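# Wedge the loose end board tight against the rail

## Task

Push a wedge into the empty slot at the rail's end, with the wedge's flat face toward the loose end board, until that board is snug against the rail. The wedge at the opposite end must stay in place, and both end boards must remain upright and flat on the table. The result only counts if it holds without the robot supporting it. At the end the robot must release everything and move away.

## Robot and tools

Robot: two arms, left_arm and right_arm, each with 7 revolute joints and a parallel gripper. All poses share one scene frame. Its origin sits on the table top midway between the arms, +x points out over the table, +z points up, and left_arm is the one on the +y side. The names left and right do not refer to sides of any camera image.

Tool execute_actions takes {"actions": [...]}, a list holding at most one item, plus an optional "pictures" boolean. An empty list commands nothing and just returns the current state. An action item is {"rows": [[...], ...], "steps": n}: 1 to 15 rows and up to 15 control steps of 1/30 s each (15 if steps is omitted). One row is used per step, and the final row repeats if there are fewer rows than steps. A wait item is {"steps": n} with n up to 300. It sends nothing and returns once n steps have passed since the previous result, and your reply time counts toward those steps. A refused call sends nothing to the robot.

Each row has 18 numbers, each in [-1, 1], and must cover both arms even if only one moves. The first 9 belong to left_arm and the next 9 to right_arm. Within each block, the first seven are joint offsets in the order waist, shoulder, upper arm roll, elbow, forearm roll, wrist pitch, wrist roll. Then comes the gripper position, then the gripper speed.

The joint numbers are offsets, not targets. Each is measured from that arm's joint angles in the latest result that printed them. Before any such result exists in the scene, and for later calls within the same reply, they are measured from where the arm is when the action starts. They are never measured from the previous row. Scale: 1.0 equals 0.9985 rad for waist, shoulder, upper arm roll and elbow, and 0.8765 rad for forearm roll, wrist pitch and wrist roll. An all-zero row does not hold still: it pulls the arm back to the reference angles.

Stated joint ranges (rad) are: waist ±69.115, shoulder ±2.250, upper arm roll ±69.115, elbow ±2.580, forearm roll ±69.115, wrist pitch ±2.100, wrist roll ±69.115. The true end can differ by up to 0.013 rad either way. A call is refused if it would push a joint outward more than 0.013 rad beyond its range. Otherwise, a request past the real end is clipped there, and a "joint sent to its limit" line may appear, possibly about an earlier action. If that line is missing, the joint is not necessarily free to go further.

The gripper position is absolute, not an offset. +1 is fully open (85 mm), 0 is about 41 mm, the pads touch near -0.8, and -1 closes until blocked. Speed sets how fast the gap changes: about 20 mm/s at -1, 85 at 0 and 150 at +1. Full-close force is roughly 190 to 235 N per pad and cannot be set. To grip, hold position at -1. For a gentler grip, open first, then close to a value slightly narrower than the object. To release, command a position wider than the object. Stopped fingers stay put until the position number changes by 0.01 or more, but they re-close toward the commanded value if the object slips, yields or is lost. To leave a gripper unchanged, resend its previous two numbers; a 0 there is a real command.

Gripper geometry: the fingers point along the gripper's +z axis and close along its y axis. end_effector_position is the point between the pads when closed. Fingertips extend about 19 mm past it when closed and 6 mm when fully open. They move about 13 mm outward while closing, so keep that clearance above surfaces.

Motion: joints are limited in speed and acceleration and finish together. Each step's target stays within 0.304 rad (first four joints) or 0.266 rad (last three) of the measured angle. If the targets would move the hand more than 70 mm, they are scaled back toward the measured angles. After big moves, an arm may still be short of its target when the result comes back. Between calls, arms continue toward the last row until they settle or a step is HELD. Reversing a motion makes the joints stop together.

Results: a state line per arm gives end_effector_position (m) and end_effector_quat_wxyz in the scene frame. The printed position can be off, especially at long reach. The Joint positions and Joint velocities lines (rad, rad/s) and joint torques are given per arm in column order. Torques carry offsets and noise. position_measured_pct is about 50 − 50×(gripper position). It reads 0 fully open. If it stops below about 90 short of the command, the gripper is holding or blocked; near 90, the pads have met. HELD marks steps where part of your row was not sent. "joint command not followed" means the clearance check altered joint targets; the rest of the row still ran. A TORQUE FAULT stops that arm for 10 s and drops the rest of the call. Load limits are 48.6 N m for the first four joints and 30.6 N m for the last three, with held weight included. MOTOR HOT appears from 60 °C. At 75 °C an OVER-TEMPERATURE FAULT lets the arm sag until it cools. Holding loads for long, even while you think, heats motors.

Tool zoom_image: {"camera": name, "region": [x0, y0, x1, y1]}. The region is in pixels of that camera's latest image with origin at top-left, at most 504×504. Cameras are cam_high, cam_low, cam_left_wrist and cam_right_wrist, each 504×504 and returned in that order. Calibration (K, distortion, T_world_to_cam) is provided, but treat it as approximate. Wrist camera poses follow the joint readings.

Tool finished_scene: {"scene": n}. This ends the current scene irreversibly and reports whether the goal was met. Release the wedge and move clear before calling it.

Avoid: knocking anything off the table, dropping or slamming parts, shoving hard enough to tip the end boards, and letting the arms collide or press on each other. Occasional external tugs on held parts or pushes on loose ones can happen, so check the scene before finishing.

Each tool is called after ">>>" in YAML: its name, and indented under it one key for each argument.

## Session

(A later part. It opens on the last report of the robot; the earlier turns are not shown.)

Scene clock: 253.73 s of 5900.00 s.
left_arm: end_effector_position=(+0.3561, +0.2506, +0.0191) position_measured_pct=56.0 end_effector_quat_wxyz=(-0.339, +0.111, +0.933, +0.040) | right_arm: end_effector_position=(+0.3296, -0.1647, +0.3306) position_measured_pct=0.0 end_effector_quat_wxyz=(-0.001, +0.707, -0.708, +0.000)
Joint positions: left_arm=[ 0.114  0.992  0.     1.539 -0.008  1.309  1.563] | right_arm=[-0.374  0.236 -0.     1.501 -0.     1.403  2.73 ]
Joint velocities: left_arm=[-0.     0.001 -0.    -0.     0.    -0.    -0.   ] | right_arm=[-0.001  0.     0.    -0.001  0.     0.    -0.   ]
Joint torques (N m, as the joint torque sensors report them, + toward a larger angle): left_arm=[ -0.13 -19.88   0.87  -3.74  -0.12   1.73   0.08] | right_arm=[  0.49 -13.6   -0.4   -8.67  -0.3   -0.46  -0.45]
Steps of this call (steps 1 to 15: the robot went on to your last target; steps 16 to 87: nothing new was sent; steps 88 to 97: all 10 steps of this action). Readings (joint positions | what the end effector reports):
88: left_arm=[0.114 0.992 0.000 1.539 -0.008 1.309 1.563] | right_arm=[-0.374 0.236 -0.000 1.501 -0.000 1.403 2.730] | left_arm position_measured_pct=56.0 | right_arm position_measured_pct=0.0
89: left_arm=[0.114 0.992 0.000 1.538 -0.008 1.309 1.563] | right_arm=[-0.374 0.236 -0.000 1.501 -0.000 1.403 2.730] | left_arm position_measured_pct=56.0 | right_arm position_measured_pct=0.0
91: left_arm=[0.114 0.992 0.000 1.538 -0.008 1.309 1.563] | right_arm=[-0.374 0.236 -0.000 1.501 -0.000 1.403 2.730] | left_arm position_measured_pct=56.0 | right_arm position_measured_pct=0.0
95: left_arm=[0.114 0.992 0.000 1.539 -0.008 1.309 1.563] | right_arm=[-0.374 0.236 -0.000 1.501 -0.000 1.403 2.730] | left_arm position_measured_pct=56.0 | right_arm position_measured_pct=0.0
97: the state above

>>> execute_actions:
  actions:
    - {"rows": [[0,-0.0023,0,0.0002,0,0.0024,0,-0.12,0, 0,0,0,0,0,0,0,1,0],[0,-0.0023,0,0.0002,0,0.0024,0,-0.12,0, 0,0,0,0,0,0,0,1,0],[0,-0.0023,0,0.0002,0,0.0024,0,-0.12,0, 0,0,0,0,0,0,0,1,0],[0,-0.0023,0,0.0002,0,0.0024,0,-0.12,0, 0,0,0,0,0,0,0,1,0],[0,-0.0023,0,0.0002,0,0.0024,0,-1,-0.7, 0,0,0,0,0,0,0,1,0]], "steps": 15}
  pictures: false

>>> execute_actions:
  actions:
    - {"steps": 12}

Scene clock: 262.23 s of 5900.00 s.
left_arm: end_effector_position=(+0.3563, +0.2507, +0.0205) position_measured_pct=66.3 end_effector_quat_wxyz=(-0.339, +0.111, +0.933, +0.040) | right_arm: end_effector_position=(+0.3296, -0.1647, +0.3306) position_measured_pct=0.0 end_effector_quat_wxyz=(-0.001, +0.707, -0.708, +0.000)
Joint positions: left_arm=[ 0.114  0.989  0.     1.539 -0.009  1.311  1.563] | right_arm=[-0.374  0.236 -0.     1.501 -0.     1.403  2.73 ]
Joint velocities: left_arm=[-0.    -0.003  0.    -0.001  0.001  0.001  0.001] | right_arm=[-0.     0.    -0.    -0.     0.    -0.002 -0.   ]
Joint torques (N m, as the joint torque sensors report them, + toward a larger angle): left_arm=[ -0.07 -20.73   0.94  -3.13  -0.1    2.38   0.07] | right_arm=[ -0.22 -13.66  -0.37  -8.89   0.11  -0.17  -0.59]
Steps of this call (steps 1 to 15: the robot went on to your last target; steps 16 to 90: nothing new was sent; then 5.00 s passed at rest; steps 91 to 105: all 15 steps of this action). Readings (joint positions | what the end effector reports):
91: left_arm=[0.114 0.991 0.000 1.539 -0.008 1.309 1.563] | right_arm=[-0.374 0.236 -0.000 1.501 -0.000 1.403 2.730] | left_arm position_measured_pct=56.0 | right_arm position_measured_pct=0.0
92: left_arm=[0.114 0.990 0.000 1.539 -0.008 1.310 1.563] | right_arm=[-0.374 0.236 -0.000 1.501 -0.000 1.403 2.730] | left_arm position_measured_pct=56.0 | right_arm position_measured_pct=0.0
94: left_arm=[0.114 0.989 0.000 1.539 -0.008 1.311 1.563] | right_arm=[-0.374 0.236 -0.000 1.501 -0.000 1.403 2.730] | left_arm position_measured_pct=56.0 | right_arm position_measured_pct=0.0
98: left_arm=[0.114 0.989 0.000 1.539 -0.008 1.311 1.563] | right_arm=[-0.374 0.236 -0.000 1.501 -0.000 1.403 2.730] | left_arm position_measured_pct=58.3 | right_arm position_measured_pct=0.0
105: the state above

Scene clock: 262.63 s of 5900.00 s.
left_arm: end_effector_position=(+0.3565, +0.2505, +0.0208) position_measured_pct=69.8 end_effector_quat_wxyz=(-0.339, +0.111, +0.933, +0.040) | right_arm: end_effector_position=(+0.3296, -0.1647, +0.3306) position_measured_pct=0.0 end_effector_quat_wxyz=(-0.001, +0.707, -0.708, +0.000)
Joint positions: left_arm=[ 0.114  0.988  0.     1.539 -0.008  1.312  1.563] | right_arm=[-0.374  0.236 -0.     1.501 -0.     1.403  2.73 ]
Joint velocities: left_arm=[ 0.001 -0.001  0.     0.001 -0.    -0.    -0.001] | right_arm=[-0.002  0.     0.    -0.001  0.     0.001  0.   ]
Joint torques (N m, as the joint torque sensors report them, + toward a larger angle): left_arm=[ -0.33 -20.29   0.83  -3.45  -0.16   2.24   0.12] | right_arm=[  0.29 -13.37   0.01  -9.11  -0.11  -0.34  -0.64]
Steps of this call (steps 1 to 12: the robot went on to your last target). Readings (joint positions | what the end effector reports):
1: left_arm=[0.114 0.989 0.000 1.539 -0.009 1.311 1.563] | right_arm=[-0.374 0.236 -0.000 1.501 -0.000 1.403 2.730] | left_arm position_measured_pct=67.1 | right_arm position_measured_pct=0.0
2: left_arm=[0.114 0.989 0.000 1.539 -0.009 1.312 1.563] | right_arm=[-0.374 0.236 -0.000 1.501 -0.000 1.403 2.730] | left_arm position_measured_pct=67.5 | right_arm position_measured_pct=0.0
4: left_arm=[0.114 0.988 0.000 1.538 -0.008 1.312 1.563] | right_arm=[-0.374 0.236 -0.000 1.501 -0.000 1.403 2.730] | left_arm position_measured_pct=68.7 | right_arm position_measured_pct=0.0
8: left_arm=[0.114 0.988 0.000 1.538 -0.008 1.312 1.563] | right_arm=[-0.374 0.236 -0.000 1.501 -0.000 1.403 2.730] | left_arm position_measured_pct=69.8 | right_arm position_measured_pct=0.0
12: the state above
camera_calibration (this result's frames):
cam_left_wrist: T_world_to_cam=[[0.231397, 0.970991, 0.060274, -0.334251], [0.751992, -0.139212, -0.644304, -0.165442], [-0.617222, 0.194415, -0.762391, 0.330729], [0, 0, 0, 1]] pos_world=[0.405889, 0.237225, 0.165696]
cam_right_wrist: T_world_to_cam=[[-0.998497, -0.0528765, 0.0144424, 0.313917], [-0.0527261, 0.998553, 0.0105985, 0.234617], [-0.0149819, 0.00982105, -0.99984, 0.479496], [0, 0, 0, 1]] pos_world=[0.332999, -0.222388, 0.472399]

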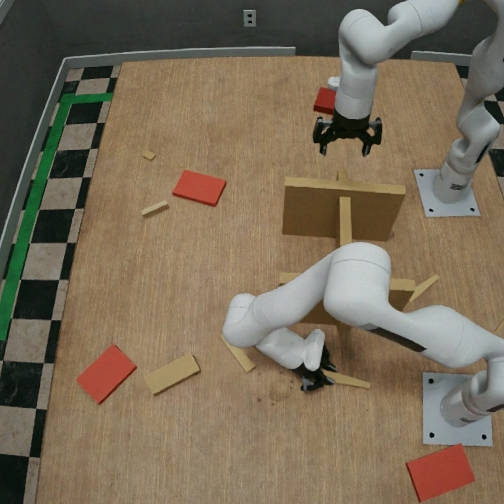

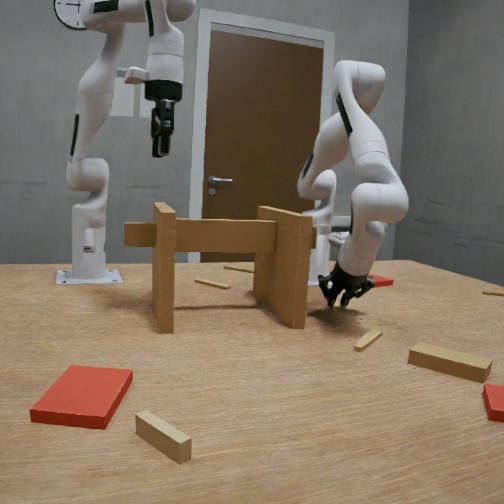

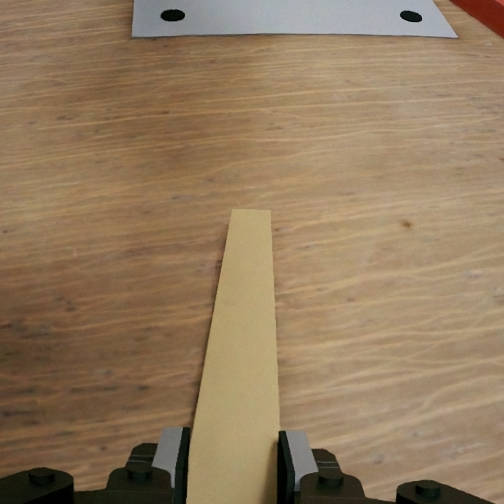

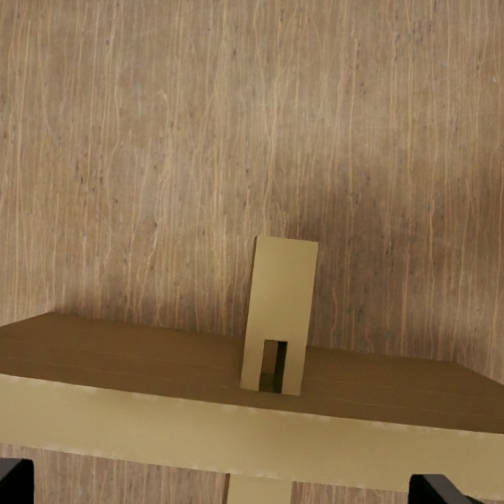

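>>> execute_actions:
  actions:
    - {"rows": [[0,-0.739,0,0,0,0,0,-1,-0.7, 0.948,0,0,0,-0.3,0,-1.0,-1,0]], "steps": 15}
  pictures: false

>>> execute_actions:
  actions:
    - {"steps": 24}
  pictures: false

>>> execute_actions:
  actions:
    - {"rows": [[0.65,0,0,-0.144,-0.53,-0.088,1.0,-1,-0.7, 0,0.163,0,0.247,-0.48,0.064,-1.0,-1,0]], "steps": 15}
  pictures: false

>>> execute_actions:
  actions:
    - {"steps": 18}

Scene clock: 350.87 s of 5900.00 s.
left_arm: end_effector_position=(+0.4259, +0.2347, +0.1529) position_measured_pct=69.8 end_effector_quat_wxyz=(-0.168, +0.116, +0.979, +0.022) | right_arm: end_effector_position=(+0.3557, -0.2634, +0.3386) position_measured_pct=36.9 end_effector_quat_wxyz=(+0.046, -0.362, +0.925, +0.105)
Joint positions: left_arm=[ 0.114  0.633  0.     1.538 -0.008  1.311  1.563] | right_arm=[ 0.047  0.237 -0.     1.5   -0.233  1.403  2.367]
Joint velocities: left_arm=[ 0.    -0.886  0.    -0.004 -0.     0.001  0.001] | right_arm=[ 0.978  0.    -0.001  0.001 -0.164 -0.002 -0.863]
Joint torques (N m, as the joint torque sensors report them, + toward a larger angle): left_arm=[ -0.16 -19.59   0.91  -6.67  -0.15   1.84   0.15] | right_arm=[ -0.62 -13.98  -0.09  -8.56  -0.85  -0.18  -0.12]
Steps of this call (steps 1 to 15: the robot went on to your last target; steps 16 to 90: nothing new was sent; then 84.73 s passed at rest; steps 91 to 105: all 15 steps of this action). Readings (joint positions | what the end effector reports):
91: left_arm=[0.114 0.987 0.000 1.539 -0.008 1.311 1.563] | right_arm=[-0.372 0.236 -0.001 1.501 -0.001 1.403 2.729] | left_arm position_measured_pct=69.8 | right_arm position_measured_pct=0.0
92: left_arm=[0.114 0.981 0.000 1.539 -0.008 1.311 1.563] | right_arm=[-0.365 0.236 -0.002 1.501 -0.006 1.403 2.725] | left_arm position_measured_pct=69.8 | right_arm position_measured_pct=0.8
94: left_arm=[0.114 0.952 0.000 1.540 -0.008 1.311 1.563] | right_arm=[-0.335 0.236 -0.002 1.501 -0.029 1.403 2.702] | left_arm position_measured_pct=69.8 | right_arm position_measured_pct=4.8
98: left_arm=[0.114 0.840 0.000 1.539 -0.008 1.311 1.563] | right_arm=[-0.209 0.237 -0.003 1.501 -0.128 1.403 2.596] | left_arm position_measured_pct=69.8 | right_arm position_measured_pct=16.3
105: the state above

Scene clock: 351.67 s of 5900.00 s.
left_arm: end_effector_position=(+0.4452, +0.2303, +0.3132) position_measured_pct=69.8 end_effector_quat_wxyz=(+0.021, +0.117, +0.993, +0.002) | right_arm: end_effector_position=(+0.3264, -0.4666, +0.3410) position_measured_pct=91.7 end_effector_quat_wxyz=(+0.052, +0.146, +0.981, +0.119)
Joint positions: left_arm=[ 0.114  0.251  0.     1.538 -0.008  1.312  1.563] | right_arm=[ 0.569  0.236 -0.     1.501 -0.263  1.403  1.853]
Joint velocities: left_arm=[-0.    -0.007  0.     0.001  0.    -0.     0.   ] | right_arm=[ 0.029  0.    -0.001 -0.001  0.001  0.002 -0.001]
Joint torques (N m, as the joint torque sensors report them, + toward a larger angle): left_arm=[ -0.29 -14.44   0.5   -9.52  -0.19   0.46   0.07] | right_arm=[  0.35 -14.04  -0.07  -8.89  -0.87  -0.46  -0.68]
Steps of this call (steps 1 to 24: the robot went on to your last target). Readings (joint positions | what the end effector reports):
1: left_arm=[0.114 0.604 0.000 1.538 -0.008 1.311 1.563] | right_arm=[0.079 0.237 -0.000 1.500 -0.238 1.403 2.338] | left_arm position_measured_pct=69.8 | right_arm position_measured_pct=40.1
2: left_arm=[0.114 0.574 0.000 1.538 -0.008 1.311 1.563] | right_arm=[0.111 0.237 -0.000 1.500 -0.242 1.403 2.310] | left_arm position_measured_pct=69.8 | right_arm position_measured_pct=42.9
4: left_arm=[0.114 0.515 0.000 1.538 -0.008 1.311 1.563] | right_arm=[0.175 0.237 -0.000 1.500 -0.247 1.403 2.254] | left_arm position_measured_pct=69.8 | right_arm position_measured_pct=49.2
8: left_arm=[0.114 0.397 0.000 1.538 -0.008 1.311 1.563] | right_arm=[0.299 0.237 -0.000 1.500 -0.254 1.403 2.145] | left_arm position_measured_pct=69.8 | right_arm position_measured_pct=61.1
24: the state above

Scene clock: 352.17 s of 5900.00 s.
left_arm: end_effector_position=(+0.4751, +0.1218, +0.3730) position_measured_pct=69.8 end_effector_quat_wxyz=(+0.172, +0.175, +0.965, +0.096) | right_arm: end_effector_position=(+0.3095, -0.3380, +0.2811) position_measured_pct=91.7 end_effector_quat_wxyz=(-0.139, +0.407, +0.843, +0.325)
Joint positions: left_arm=[ 0.512  0.251 -0.     1.421 -0.337  1.249  1.905] | right_arm=[ 0.569  0.382 -0.001  1.724 -0.628  1.454  1.416]
Joint velocities: left_arm=[ 0.973 -0.001  0.001 -0.125 -0.612 -0.067  0.881] | right_arm=[-0.001  0.119  0.001  0.185 -0.442  0.04  -1.215]
Joint torques (N m, as the joint torque sensors report them, + toward a larger angle): left_arm=[ -0.03 -15.7    0.72  -9.83  -0.96  -0.16   0.  ] | right_arm=[  0.93 -15.15   0.06  -7.65  -1.61   0.81  -0.3 ]
Steps of this call (steps 1 to 15: all 15 steps of this action). Readings (joint positions | what the end effector reports):
1: left_arm=[0.116 0.251 0.000 1.538 -0.009 1.312 1.564] | right_arm=[0.570 0.237 -0.000 1.501 -0.264 1.403 1.852] | left_arm position_measured_pct=69.8 | right_arm position_measured_pct=91.7
2: left_arm=[0.123 0.251 -0.001 1.536 -0.014 1.311 1.568] | right_arm=[0.570 0.241 -0.000 1.506 -0.269 1.404 1.847] | left_arm position_measured_pct=69.8 | right_arm position_measured_pct=91.7
4: left_arm=[0.154 0.251 -0.001 1.524 -0.037 1.304 1.592] | right_arm=[0.571 0.260 0.000 1.533 -0.298 1.410 1.819] | left_arm position_measured_pct=69.8 | right_arm position_measured_pct=91.7
8: left_arm=[0.274 0.252 -0.001 1.475 -0.139 1.278 1.693] | right_arm=[0.571 0.321 0.000 1.625 -0.417 1.431 1.698] | left_arm position_measured_pct=69.8 | right_arm position_measured_pct=91.7
15: the state above

Scene clock: 352.77 s of 5900.00 s.
left_arm: end_effector_position=(+0.4427, +0.0333, +0.4002) position_measured_pct=69.8 end_effector_quat_wxyz=(+0.257, +0.049, +0.964, +0.051) | right_arm: end_effector_position=(+0.3119, -0.3237, +0.2813) position_measured_pct=91.7 end_effector_quat_wxyz=(-0.226, +0.585, +0.715, +0.309)
Joint positions: left_arm=[ 0.761  0.251  0.001  1.395 -0.473  1.235  2.439] | right_arm=[ 0.569  0.399 -0.     1.747 -0.684  1.459  0.977]
Joint velocities: left_arm=[ 0.017  0.001 -0.003  0.    -0.001  0.001  0.009] | right_arm=[ 0.001  0.    -0.    -0.002 -0.001 -0.    -0.001]
Joint torques (N m, as the joint torque sensors report them, + toward a larger angle): left_arm=[ -0.18 -15.52  -0.12 -10.38  -1.26  -0.12  -0.06] | right_arm=[  0.13 -14.81  -1.01  -6.52  -1.65   1.02  -0.64]
Steps of this call (steps 1 to 18: the robot went on to your last target). Readings (joint positions | what the end effector reports):
1: left_arm=[0.545 0.251 -0.000 1.418 -0.356 1.247 1.935] | right_arm=[0.569 0.386 -0.001 1.729 -0.641 1.455 1.375] | left_arm position_measured_pct=69.8 | right_arm position_measured_pct=91.7
2: left_arm=[0.576 0.251 0.000 1.414 -0.374 1.245 1.967] | right_arm=[0.569 0.389 -0.001 1.733 -0.651 1.456 1.335] | left_arm position_measured_pct=69.8 | right_arm position_measured_pct=91.7
4: left_arm=[0.636 0.251 0.001 1.408 -0.406 1.241 2.043] | right_arm=[0.569 0.393 -0.001 1.739 -0.665 1.457 1.253] | left_arm position_measured_pct=69.8 | right_arm position_measured_pct=91.7
8: left_arm=[0.710 0.251 0.002 1.399 -0.448 1.237 2.206] | right_arm=[0.569 0.397 -0.000 1.745 -0.679 1.459 1.091] | left_arm position_measured_pct=69.8 | right_arm position_measured_pct=91.7
18: the state above
camera_calibration (this result's frames):
cam_left_wrist: T_world_to_cam=[[0.0106556, 0.989868, 0.141588, -0.1016], [0.867154, -0.0796558, 0.491629, -0.523655], [0.497926, 0.11754, -0.859217, 0.263093], [0, 0, 0, 1]] pos_world=[0.324171, 0.0279347, 0.497884]
cam_right_wrist: T_world_to_cam=[[0.962563, 0.15021, 0.225631, -0.316765], [0.265053, -0.695841, -0.667497, -0.0638685], [0.0567385, 0.702312, -0.709604, 0.551599], [0, 0, 0, 1]] pos_world=[0.290538, -0.384256, 0.420257]

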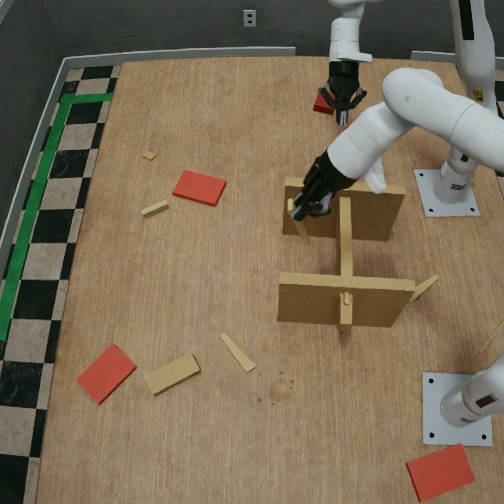

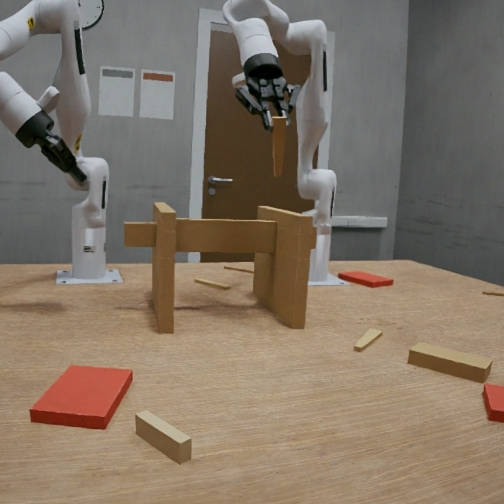

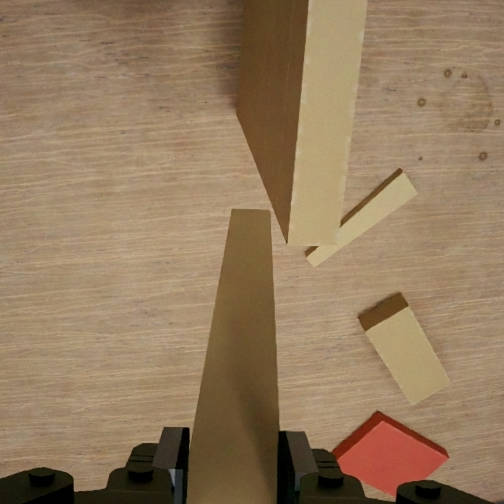

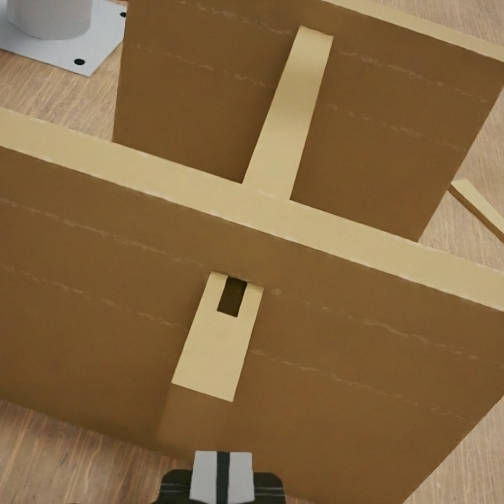

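>>> execute_actions:
  actions:
    - {"rows": [[0.6043,0.08,-0.001,0,-0.5225,0,1.0,-1,-0.7, 0.004,0,0,0,0,0,-0.287,-1,0]], "steps": 15}
  pictures: false

>>> execute_actions:
  actions:
    - {"steps": 18}
  pictures: false

>>> execute_actions:
  actions:
    - {"rows": [[0,0.197,0,0,0,0,0.012,-1,-0.7, 0,0,0,0,0,0,0,-1,0]], "steps": 15}
  pictures: false

>>> execute_actions:
  actions:
    - {"steps": 12}

Scene clock: 363.03 s of 5900.00 s.
left_arm: end_effector_position=(+0.3741, -0.0831, +0.4212) position_measured_pct=69.8 end_effector_quat_wxyz=(+0.380, +0.115, +0.917, +0.042) | right_arm: end_effector_position=(+0.3118, -0.3251, +0.2813) position_measured_pct=91.7 end_effector_quat_wxyz=(-0.262, +0.672, +0.634, +0.279)
Joint positions: left_arm=[ 1.137  0.314 -0.001  1.395 -0.784  1.234  2.763] | right_arm=[ 0.573  0.399 -0.     1.747 -0.684  1.459  0.725]
Joint velocities: left_arm=[ 0.864  0.065  0.    -0.001 -0.584 -0.     0.829] | right_arm=[ 0.001  0.     0.    -0.    -0.    -0.001 -0.001]
Joint torques (N m, as the joint torque sensors report them, + toward a larger angle): left_arm=[ -0.35 -17.33   0.09  -9.94  -1.97   0.31   0.2 ] | right_arm=[  0.21 -14.24  -0.93  -6.52  -1.67   1.23  -0.2 ]
Steps of this call (steps 1 to 15: the robot went on to your last target; steps 16 to 90: nothing new was sent; then 6.77 s passed at rest; steps 91 to 105: all 15 steps of this action). Readings (joint positions | what the end effector reports):
91: left_arm=[0.765 0.251 0.000 1.395 -0.474 1.235 2.441] | right_arm=[0.570 0.399 -0.000 1.747 -0.684 1.459 0.975] | left_arm position_measured_pct=69.8 | right_arm position_measured_pct=91.7
92: left_arm=[0.772 0.253 -0.001 1.395 -0.479 1.235 2.445] | right_arm=[0.570 0.399 -0.000 1.747 -0.684 1.459 0.966] | left_arm position_measured_pct=69.8 | right_arm position_measured_pct=91.7
94: left_arm=[0.802 0.261 -0.002 1.394 -0.502 1.235 2.468] | right_arm=[0.571 0.399 -0.000 1.747 -0.684 1.459 0.915] | left_arm position_measured_pct=69.8 | right_arm position_measured_pct=91.7
98: left_arm=[0.922 0.289 -0.002 1.395 -0.604 1.235 2.570] | right_arm=[0.573 0.399 -0.000 1.747 -0.684 1.459 0.765] | left_arm position_measured_pct=69.8 | right_arm position_measured_pct=91.7
105: the state above

Scene clock: 363.63 s of 5900.00 s.
left_arm: end_effector_position=(+0.2981, -0.1521, +0.4450) position_measured_pct=69.8 end_effector_quat_wxyz=(+0.432, -0.013, +0.896, -0.098) | right_arm: end_effector_position=(+0.3118, -0.3252, +0.2813) position_measured_pct=91.7 end_effector_quat_wxyz=(-0.262, +0.672, +0.634, +0.279)
Joint positions: left_arm=[ 1.363  0.331 -0.     1.395 -0.931  1.234  3.316] | right_arm=[ 0.573  0.399 -0.     1.747 -0.684  1.459  0.725]
Joint velocities: left_arm=[ 0.015  0.001 -0.005 -0.    -0.001  0.001  0.014] | right_arm=[ 0.    -0.    -0.001 -0.003  0.     0.001  0.   ]
Joint torques (N m, as the joint torque sensors report them, + toward a larger angle): left_arm=[  0.   -17.29  -0.3  -10.39  -2.49   0.27   0.17] | right_arm=[  0.59 -14.77  -1.22  -6.72  -1.6    0.71  -0.56]
Steps of this call (steps 1 to 18: the robot went on to your last target). Readings (joint positions | what the end effector reports):
1: left_arm=[1.166 0.317 -0.001 1.395 -0.803 1.234 2.792] | right_arm=[0.573 0.399 -0.000 1.747 -0.684 1.459 0.725] | left_arm position_measured_pct=69.8 | right_arm position_measured_pct=91.7
2: left_arm=[1.194 0.319 -0.001 1.395 -0.822 1.234 2.824] | right_arm=[0.573 0.399 -0.000 1.747 -0.684 1.459 0.725] | left_arm position_measured_pct=69.8 | right_arm position_measured_pct=91.7
4: left_arm=[1.248 0.323 0.000 1.395 -0.857 1.234 2.900] | right_arm=[0.573 0.399 -0.000 1.747 -0.684 1.459 0.725] | left_arm position_measured_pct=69.8 | right_arm position_measured_pct=91.7
8: left_arm=[1.316 0.327 0.001 1.394 -0.903 1.234 3.062] | right_arm=[0.573 0.399 -0.000 1.747 -0.684 1.459 0.725] | left_arm position_measured_pct=69.8 | right_arm position_measured_pct=91.7
18: the state above

Scene clock: 364.13 s of 5900.00 s.
left_arm: end_effector_position=(+0.3001, -0.1729, +0.3416) position_measured_pct=69.8 end_effector_quat_wxyz=(+0.423, +0.023, +0.906, -0.013) | right_arm: end_effector_position=(+0.3118, -0.3252, +0.2813) position_measured_pct=91.7 end_effector_quat_wxyz=(-0.262, +0.672, +0.634, +0.279)
Joint positions: left_arm=[ 1.363  0.524 -0.     1.395 -0.931  1.234  3.326] | right_arm=[ 0.573  0.399 -0.     1.747 -0.684  1.459  0.725]
Joint velocities: left_arm=[-0.001  0.029 -0.003 -0.011 -0.006  0.002  0.001] | right_arm=[-0.001 -0.    -0.     0.002 -0.001  0.     0.   ]
Joint torques (N m, as the joint torque sensors report them, + toward a larger angle): left_arm=[ -0.13 -20.12  -0.69  -9.23  -2.29   0.97   0.12] | right_arm=[  0.08 -14.42  -0.71  -6.31  -1.97   1.16  -0.22]
Steps of this call (steps 1 to 15: all 15 steps of this action). Readings (joint positions | what the end effector reports):
1: left_arm=[1.363 0.332 -0.000 1.394 -0.931 1.235 3.316] | right_arm=[0.573 0.399 -0.000 1.747 -0.684 1.459 0.725] | left_arm position_measured_pct=69.8 | right_arm position_measured_pct=91.7
2: left_arm=[1.363 0.338 -0.001 1.394 -0.932 1.235 3.316] | right_arm=[0.573 0.399 -0.000 1.747 -0.684 1.459 0.725] | left_arm position_measured_pct=69.8 | right_arm position_measured_pct=91.7
4: left_arm=[1.363 0.367 -0.001 1.393 -0.932 1.235 3.318] | right_arm=[0.573 0.399 -0.000 1.747 -0.684 1.459 0.725] | left_arm position_measured_pct=69.8 | right_arm position_measured_pct=91.7
8: left_arm=[1.363 0.465 -0.000 1.394 -0.931 1.234 3.323] | right_arm=[0.573 0.399 -0.000 1.747 -0.684 1.459 0.725] | left_arm position_measured_pct=69.8 | right_arm position_measured_pct=91.7
15: the state above

Scene clock: 364.53 s of 5900.00 s.
left_arm: end_effector_position=(+0.3002, -0.1732, +0.3400) position_measured_pct=69.8 end_effector_quat_wxyz=(+0.423, +0.024, +0.906, -0.012) | right_arm: end_effector_position=(+0.3118, -0.3252, +0.2813) position_measured_pct=91.7 end_effector_quat_wxyz=(-0.262, +0.672, +0.634, +0.279)
Joint positions: left_arm=[ 1.363  0.527 -0.     1.395 -0.931  1.234  3.326] | right_arm=[ 0.573  0.399 -0.     1.747 -0.684  1.459  0.725]
Joint velocities: left_arm=[ 0.     0.001 -0.    -0.001 -0.     0.     0.   ] | right_arm=[ 0.001 -0.    -0.    -0.001 -0.001 -0.001  0.   ]
Joint torques (N m, as the joint torque sensors report them, + toward a larger angle): left_arm=[ -0.32 -20.35  -0.3   -9.44  -2.19   0.94   0.06] | right_arm=[ -0.26 -14.5   -1.06  -6.62  -2.08   1.08  -0.28]
Steps of this call (steps 1 to 12: the robot went on to your last target). Readings (joint positions | what the end effector reports):
1: left_arm=[1.363 0.525 -0.000 1.395 -0.931 1.234 3.326] | right_arm=[0.573 0.399 -0.000 1.747 -0.684 1.459 0.725] | left_arm position_measured_pct=69.8 | right_arm position_measured_pct=91.7
2: left_arm=[1.363 0.525 -0.000 1.395 -0.931 1.234 3.326] | right_arm=[0.573 0.399 -0.000 1.747 -0.684 1.459 0.725] | left_arm position_measured_pct=69.8 | right_arm position_measured_pct=91.7
4: left_arm=[1.363 0.526 -0.000 1.395 -0.931 1.234 3.326] | right_arm=[0.573 0.399 -0.000 1.747 -0.684 1.459 0.725] | left_arm position_measured_pct=69.8 | right_arm position_measured_pct=91.7
8: left_arm=[1.363 0.527 -0.000 1.395 -0.931 1.234 3.326] | right_arm=[0.573 0.399 -0.000 1.747 -0.684 1.459 0.725] | left_arm position_measured_pct=69.8 | right_arm position_measured_pct=91.7
12: the state above
camera_calibration (this result's frames):
cam_left_wrist: T_world_to_cam=[[-0.007769, 0.999963, -0.00366312, 0.169503], [0.646473, 0.00781732, 0.762897, -0.397767], [0.762897, 0.00355883, -0.64651, 0.134962], [0, 0, 0, 1]] pos_world=[0.155501, -0.166868, 0.39133]
cam_right_wrist: T_world_to_cam=[[0.998232, -0.0303823, 0.0510792, -0.33722], [0.0140561, -0.714382, -0.699615, 0.0164043], [0.057746, 0.699097, -0.712692, 0.552142], [0, 0, 0, 1]] pos_world=[0.304509, -0.384527, 0.422209]

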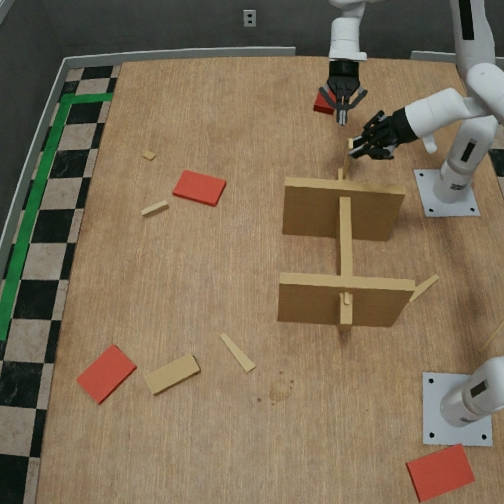

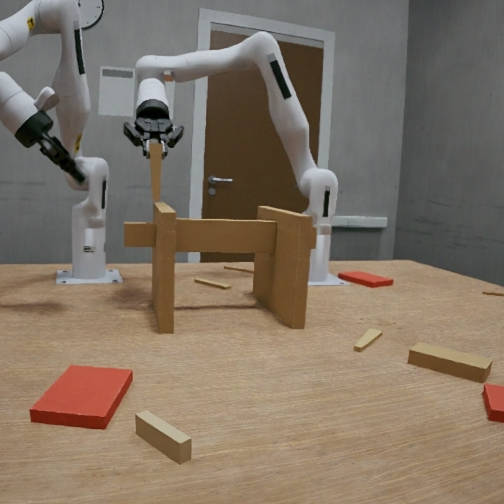

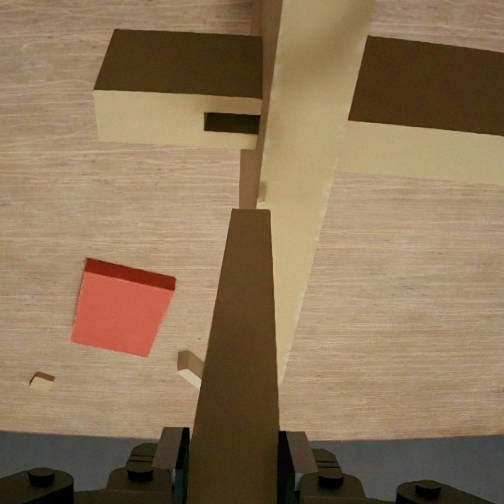

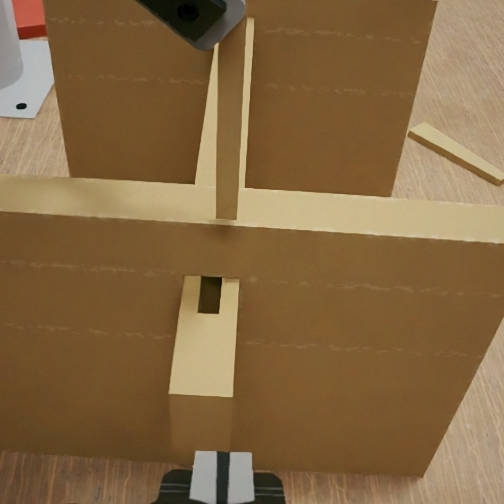

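>>> zoom_image:
  camera: "cam_right_wrist"
  region: [160, 180, 290, 330]

>>> zoom_image:
  camera: "cam_right_wrist"
  region: [130, 0, 330, 240]

Region (160, 180, 290, 330) of cam_right_wrist's 504x504 image, scaled by 3.360; it fills the left 437 columns of this view, and the rest is white.

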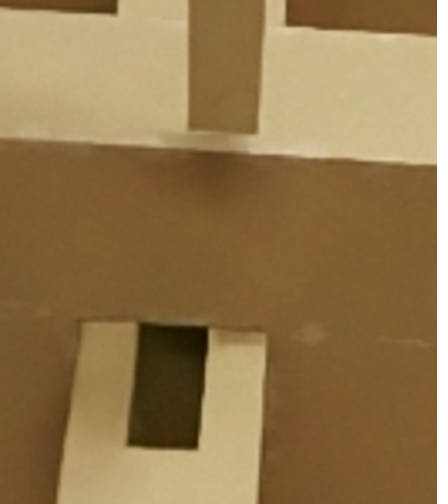

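Region (130, 0, 330, 240) of cam_right_wrist's 504x504 image, scaled by 2.100.

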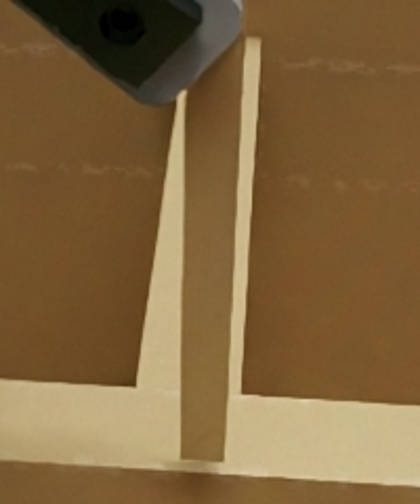

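>>> execute_actions:
  actions:
    - {"rows": [[0.01493,0.01307,0,-0.02245,0.00552,0.01919,0.001,-1,-0.7, 0,0,0,0,0,0,0,-1,0],[0.01493,0.01307,0,-0.02245,0.00552,0.01919,0.001,-1,-0.7, 0,0,0,0,0,0,0,-1,0],[0.01493,0.01307,0,-0.02245,0.00552,0.01919,0.001,-1,-0.7, 0,0,0,0,0,0,0,-1,0],[0.01493,0.01307,0,-0.02245,0.00552,0.01919,0.001,-1,-0.7, 0,0,0,0,0,0,0,-1,0],[0.01493,0.01307,0,-0.02245,0.00552,0.01919,0.001,-1,-0.7, 0,0,0,0,0,0,0,-1,0],[0.01493,0.01307,0,-0.02245,0.00552,0.01919,0.001,-1,-0.7, 0,0,0,0,0,0,0,-1,0],[0.01493,0.0483,0,0.04627,-0.02964,-0.05091,0.10268,-1,-0.7, 0,0,0,0,0,0,0,-1,0]], "steps": 15}
  pictures: false

>>> execute_actions:
  actions:
    - {"steps": 10}

>>> zoom_image:
  camera: "cam_right_wrist"
  region: [170, 230, 260, 330]

Scene clock: 448.87 s of 5900.00 s.
left_arm: end_effector_position=(+0.2930, -0.1794, +0.3026) position_measured_pct=69.8 end_effector_quat_wxyz=(+0.422, +0.024, +0.906, -0.012) | right_arm: end_effector_position=(+0.3118, -0.3252, +0.2813) position_measured_pct=91.7 end_effector_quat_wxyz=(-0.262, +0.672, +0.634, +0.279)
Joint positions: left_arm=[ 1.378  0.575 -0.     1.44  -0.956  1.191  3.415] | right_arm=[ 0.573  0.399 -0.     1.747 -0.684  1.459  0.725]
Joint velocities: left_arm=[ 0.001  0.007 -0.003  0.016 -0.019 -0.016  0.022] | right_arm=[-0.    -0.     0.001 -0.001  0.    -0.001  0.   ]
Joint torques (N m, as the joint torque sensors report them, + toward a larger angle): left_arm=[ -0.21 -20.85  -0.78  -9.22  -2.27   1.41   0.05] | right_arm=[  0.45 -14.16  -0.68  -6.27  -1.83   1.09  -0.43]
Steps of this call (steps 1 to 15: the robot went on to your last target; steps 16 to 90: nothing new was sent; then 80.83 s passed at rest; steps 91 to 105: all 15 steps of this action). Readings (joint positions | what the end effector reports):
91: left_arm=[1.364 0.528 -0.001 1.393 -0.931 1.235 3.326] | right_arm=[0.573 0.399 -0.000 1.747 -0.684 1.459 0.725] | left_arm position_measured_pct=69.8 | right_arm position_measured_pct=91.7
92: left_arm=[1.368 0.532 -0.001 1.388 -0.930 1.240 3.326] | right_arm=[0.573 0.399 -0.000 1.747 -0.684 1.459 0.725] | left_arm position_measured_pct=69.8 | right_arm position_measured_pct=91.7
94: left_arm=[1.375 0.538 -0.000 1.377 -0.927 1.247 3.327] | right_arm=[0.573 0.399 -0.000 1.747 -0.684 1.459 0.725] | left_arm position_measured_pct=69.8 | right_arm position_measured_pct=91.7
98: left_arm=[1.377 0.543 -0.000 1.378 -0.931 1.245 3.334] | right_arm=[0.573 0.399 -0.000 1.747 -0.684 1.459 0.725] | left_arm position_measured_pct=69.8 | right_arm position_measured_pct=91.7
105: the state above

Scene clock: 449.20 s of 5900.00 s.
left_arm: end_effector_position=(+0.2931, -0.1793, +0.3020) position_measured_pct=69.8 end_effector_quat_wxyz=(+0.423, +0.024, +0.906, -0.012) | right_arm: end_effector_position=(+0.3118, -0.3252, +0.2813) position_measured_pct=91.7 end_effector_quat_wxyz=(-0.262, +0.672, +0.634, +0.279)
Joint positions: left_arm=[ 1.378  0.576 -0.     1.441 -0.957  1.19   3.416] | right_arm=[ 0.573  0.399 -0.     1.747 -0.684  1.459  0.725]
Joint velocities: left_arm=[-0.     0.001  0.    -0.002 -0.    -0.     0.001] | right_arm=[ 0.    -0.     0.     0.002  0.001 -0.001 -0.   ]
Joint torques (N m, as the joint torque sensors report them, + toward a larger angle): left_arm=[ -0.34 -20.51  -0.4   -8.99  -2.11   1.25   0.05] | right_arm=[  0.38 -14.3   -0.74  -6.13  -1.85   1.34  -0.33]
Steps of this call (steps 1 to 10: the robot went on to your last target). Readings (joint positions | what the end effector reports):
1: left_arm=[1.378 0.575 -0.000 1.440 -0.957 1.190 3.416] | right_arm=[0.573 0.399 -0.000 1.747 -0.684 1.459 0.725] | left_arm position_measured_pct=69.8 | right_arm position_measured_pct=91.7
2: left_arm=[1.378 0.575 -0.000 1.440 -0.957 1.190 3.416] | right_arm=[0.573 0.399 -0.000 1.747 -0.684 1.459 0.725] | left_arm position_measured_pct=69.8 | right_arm position_measured_pct=91.7
4: left_arm=[1.378 0.575 -0.000 1.441 -0.957 1.190 3.416] | right_arm=[0.573 0.399 -0.000 1.747 -0.684 1.459 0.725] | left_arm position_measured_pct=69.8 | right_arm position_measured_pct=91.7
8: left_arm=[1.378 0.575 -0.000 1.441 -0.957 1.190 3.416] | right_arm=[0.573 0.399 -0.000 1.747 -0.684 1.459 0.725] | left_arm position_measured_pct=69.8 | right_arm position_measured_pct=91.7
10: the state above
camera_calibration (this result's frames):
cam_left_wrist: T_world_to_cam=[[-0.00731782, 0.999966, -0.00367758, 0.175333], [0.646489, 0.00753672, 0.762886, -0.36423], [0.762888, 0.00320515, -0.646522, 0.11578], [0, 0, 0, 1]] pos_world=[0.148426, -0.172953, 0.353366]
cam_right_wrist: T_world_to_cam=[[0.998232, -0.0303829, 0.05108, -0.337221], [0.0140562, -0.714382, -0.699615, 0.0164037], [0.057747, 0.699096, -0.712692, 0.552142], [0, 0, 0, 1]] pos_world=[0.30451, -0.384527, 0.422208]

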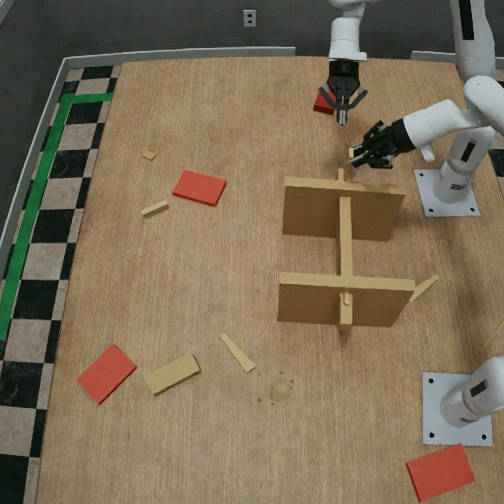

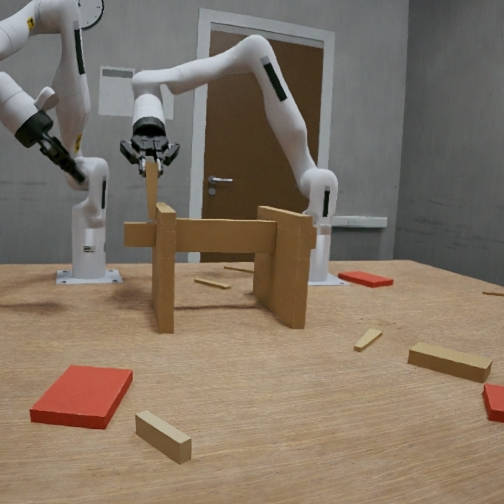

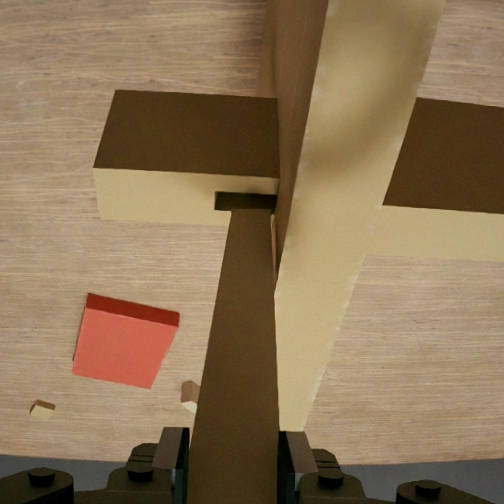

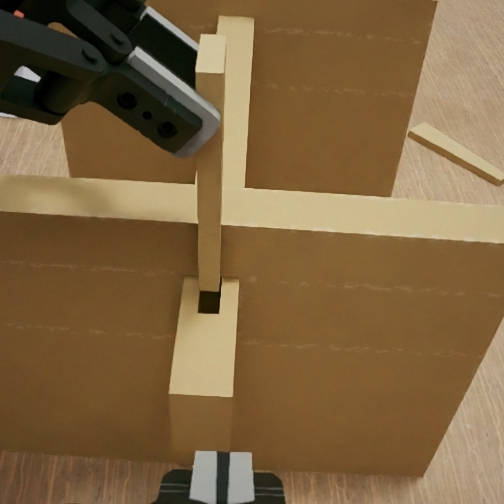

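Region (170, 230, 260, 330) of cam_right_wrist's 504x504 image, scaled by 5.040; it fills the left 454 columns of this view, and the rest is white.

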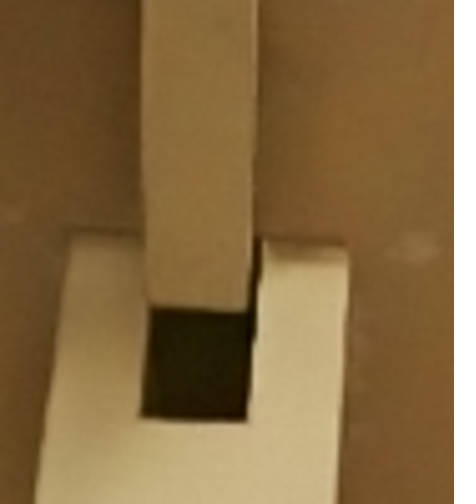

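>>> execute_actions:
  actions:
    - {"rows": [[-0.00039,0.00626,0,0.00989,-0.00611,-0.01091,0.01594,-1,-0.7, 0,0,0,0,0,0,0,-1,0]], "steps": 14}

>>> zoom_image:
  camera: "cam_right_wrist"
  region: [180, 260, 245, 325]

>>> zoom_image:
  camera: "cam_left_wrist"
  region: [195, 170, 305, 260]

Scene clock: 466.17 s of 5900.00 s.
left_arm: end_effector_position=(+0.2933, -0.1793, +0.2960) position_measured_pct=69.8 end_effector_quat_wxyz=(+0.422, +0.024, +0.906, -0.012) | right_arm: end_effector_position=(+0.3118, -0.3252, +0.2813) position_measured_pct=91.7 end_effector_quat_wxyz=(-0.262, +0.672, +0.634, +0.279)
Joint positions: left_arm=[ 1.377  0.582 -0.     1.451 -0.962  1.18   3.43 ] | right_arm=[ 0.573  0.399 -0.     1.747 -0.684  1.459  0.725]
Joint velocities: left_arm=[ 0.001  0.    -0.     0.001  0.001 -0.     0.002] | right_arm=[ 0.    -0.     0.001  0.    -0.001 -0.    -0.   ]
Joint torques (N m, as the joint torque sensors report them, + toward a larger angle): left_arm=[ -0.29 -20.63  -0.5   -9.06  -2.04   1.22   0.19] | right_arm=[  0.15 -14.9   -1.32  -6.8   -1.61   1.25  -0.43]
Steps of this call (steps 1 to 15: the robot went on to your last target; steps 16 to 90: nothing new was sent; then 13.50 s passed at rest; steps 91 to 104: all 14 steps of this action). Readings (joint positions | what the end effector reports):
91: left_arm=[1.378 0.576 -0.000 1.442 -0.958 1.189 3.417] | right_arm=[0.573 0.399 -0.000 1.747 -0.684 1.459 0.725] | left_arm position_measured_pct=69.8 | right_arm position_measured_pct=91.7
92: left_arm=[1.378 0.578 -0.000 1.445 -0.959 1.186 3.421] | right_arm=[0.573 0.399 -0.000 1.747 -0.684 1.459 0.725] | left_arm position_measured_pct=69.8 | right_arm position_measured_pct=91.7
94: left_arm=[1.377 0.581 -0.000 1.449 -0.961 1.182 3.427] | right_arm=[0.573 0.399 -0.000 1.747 -0.684 1.459 0.725] | left_arm position_measured_pct=69.8 | right_arm position_measured_pct=91.7
98: left_arm=[1.377 0.582 -0.000 1.450 -0.962 1.180 3.430] | right_arm=[0.573 0.399 -0.000 1.747 -0.684 1.459 0.725] | left_arm position_measured_pct=69.8 | right_arm position_measured_pct=91.7
104: the state above
camera_calibration (this result's frames):
cam_left_wrist: T_world_to_cam=[[-0.00729818, 0.999967, -0.00366736, 0.175273], [0.646557, 0.00751651, 0.762829, -0.359773], [0.762831, 0.00319611, -0.64659, 0.111797], [0, 0, 0, 1]] pos_world=[0.148611, -0.17292, 0.347375]
cam_right_wrist: T_world_to_cam=[[0.998232, -0.0303838, 0.0510807, -0.337223], [0.014056, -0.714382, -0.699615, 0.0164032], [0.0577481, 0.699096, -0.712692, 0.552141], [0, 0, 0, 1]] pos_world=[0.304511, -0.384528, 0.422208]

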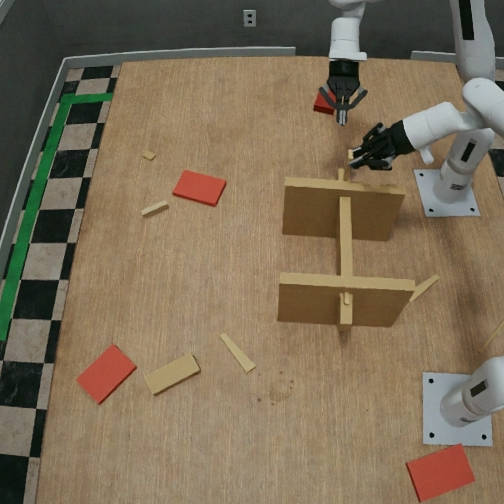

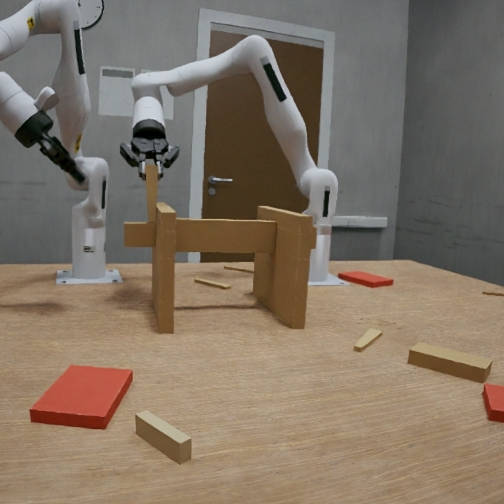

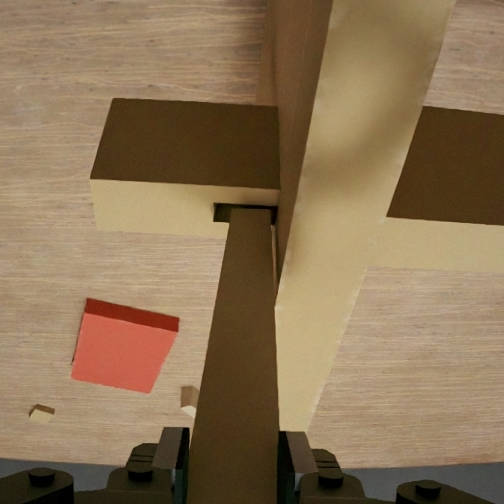

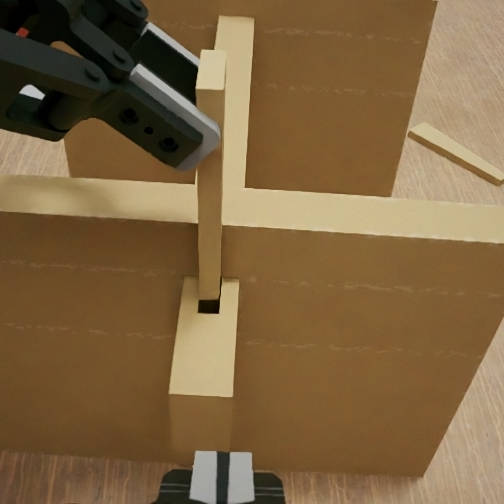

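Region (180, 260, 245, 325) of cam_right_wrist's 504x504 image, scaled by 7.754.

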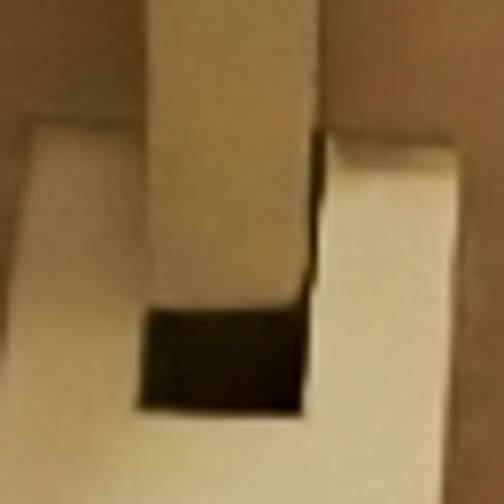

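Region (195, 170, 305, 260) of cam_left_wrist's 504x504 image, scaled by 4.582; it fills the top 412 rows of this view, and the rest is white.

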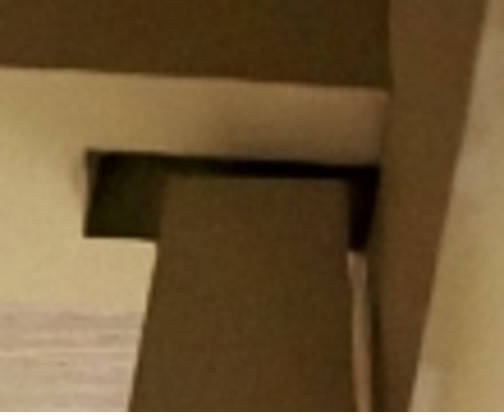

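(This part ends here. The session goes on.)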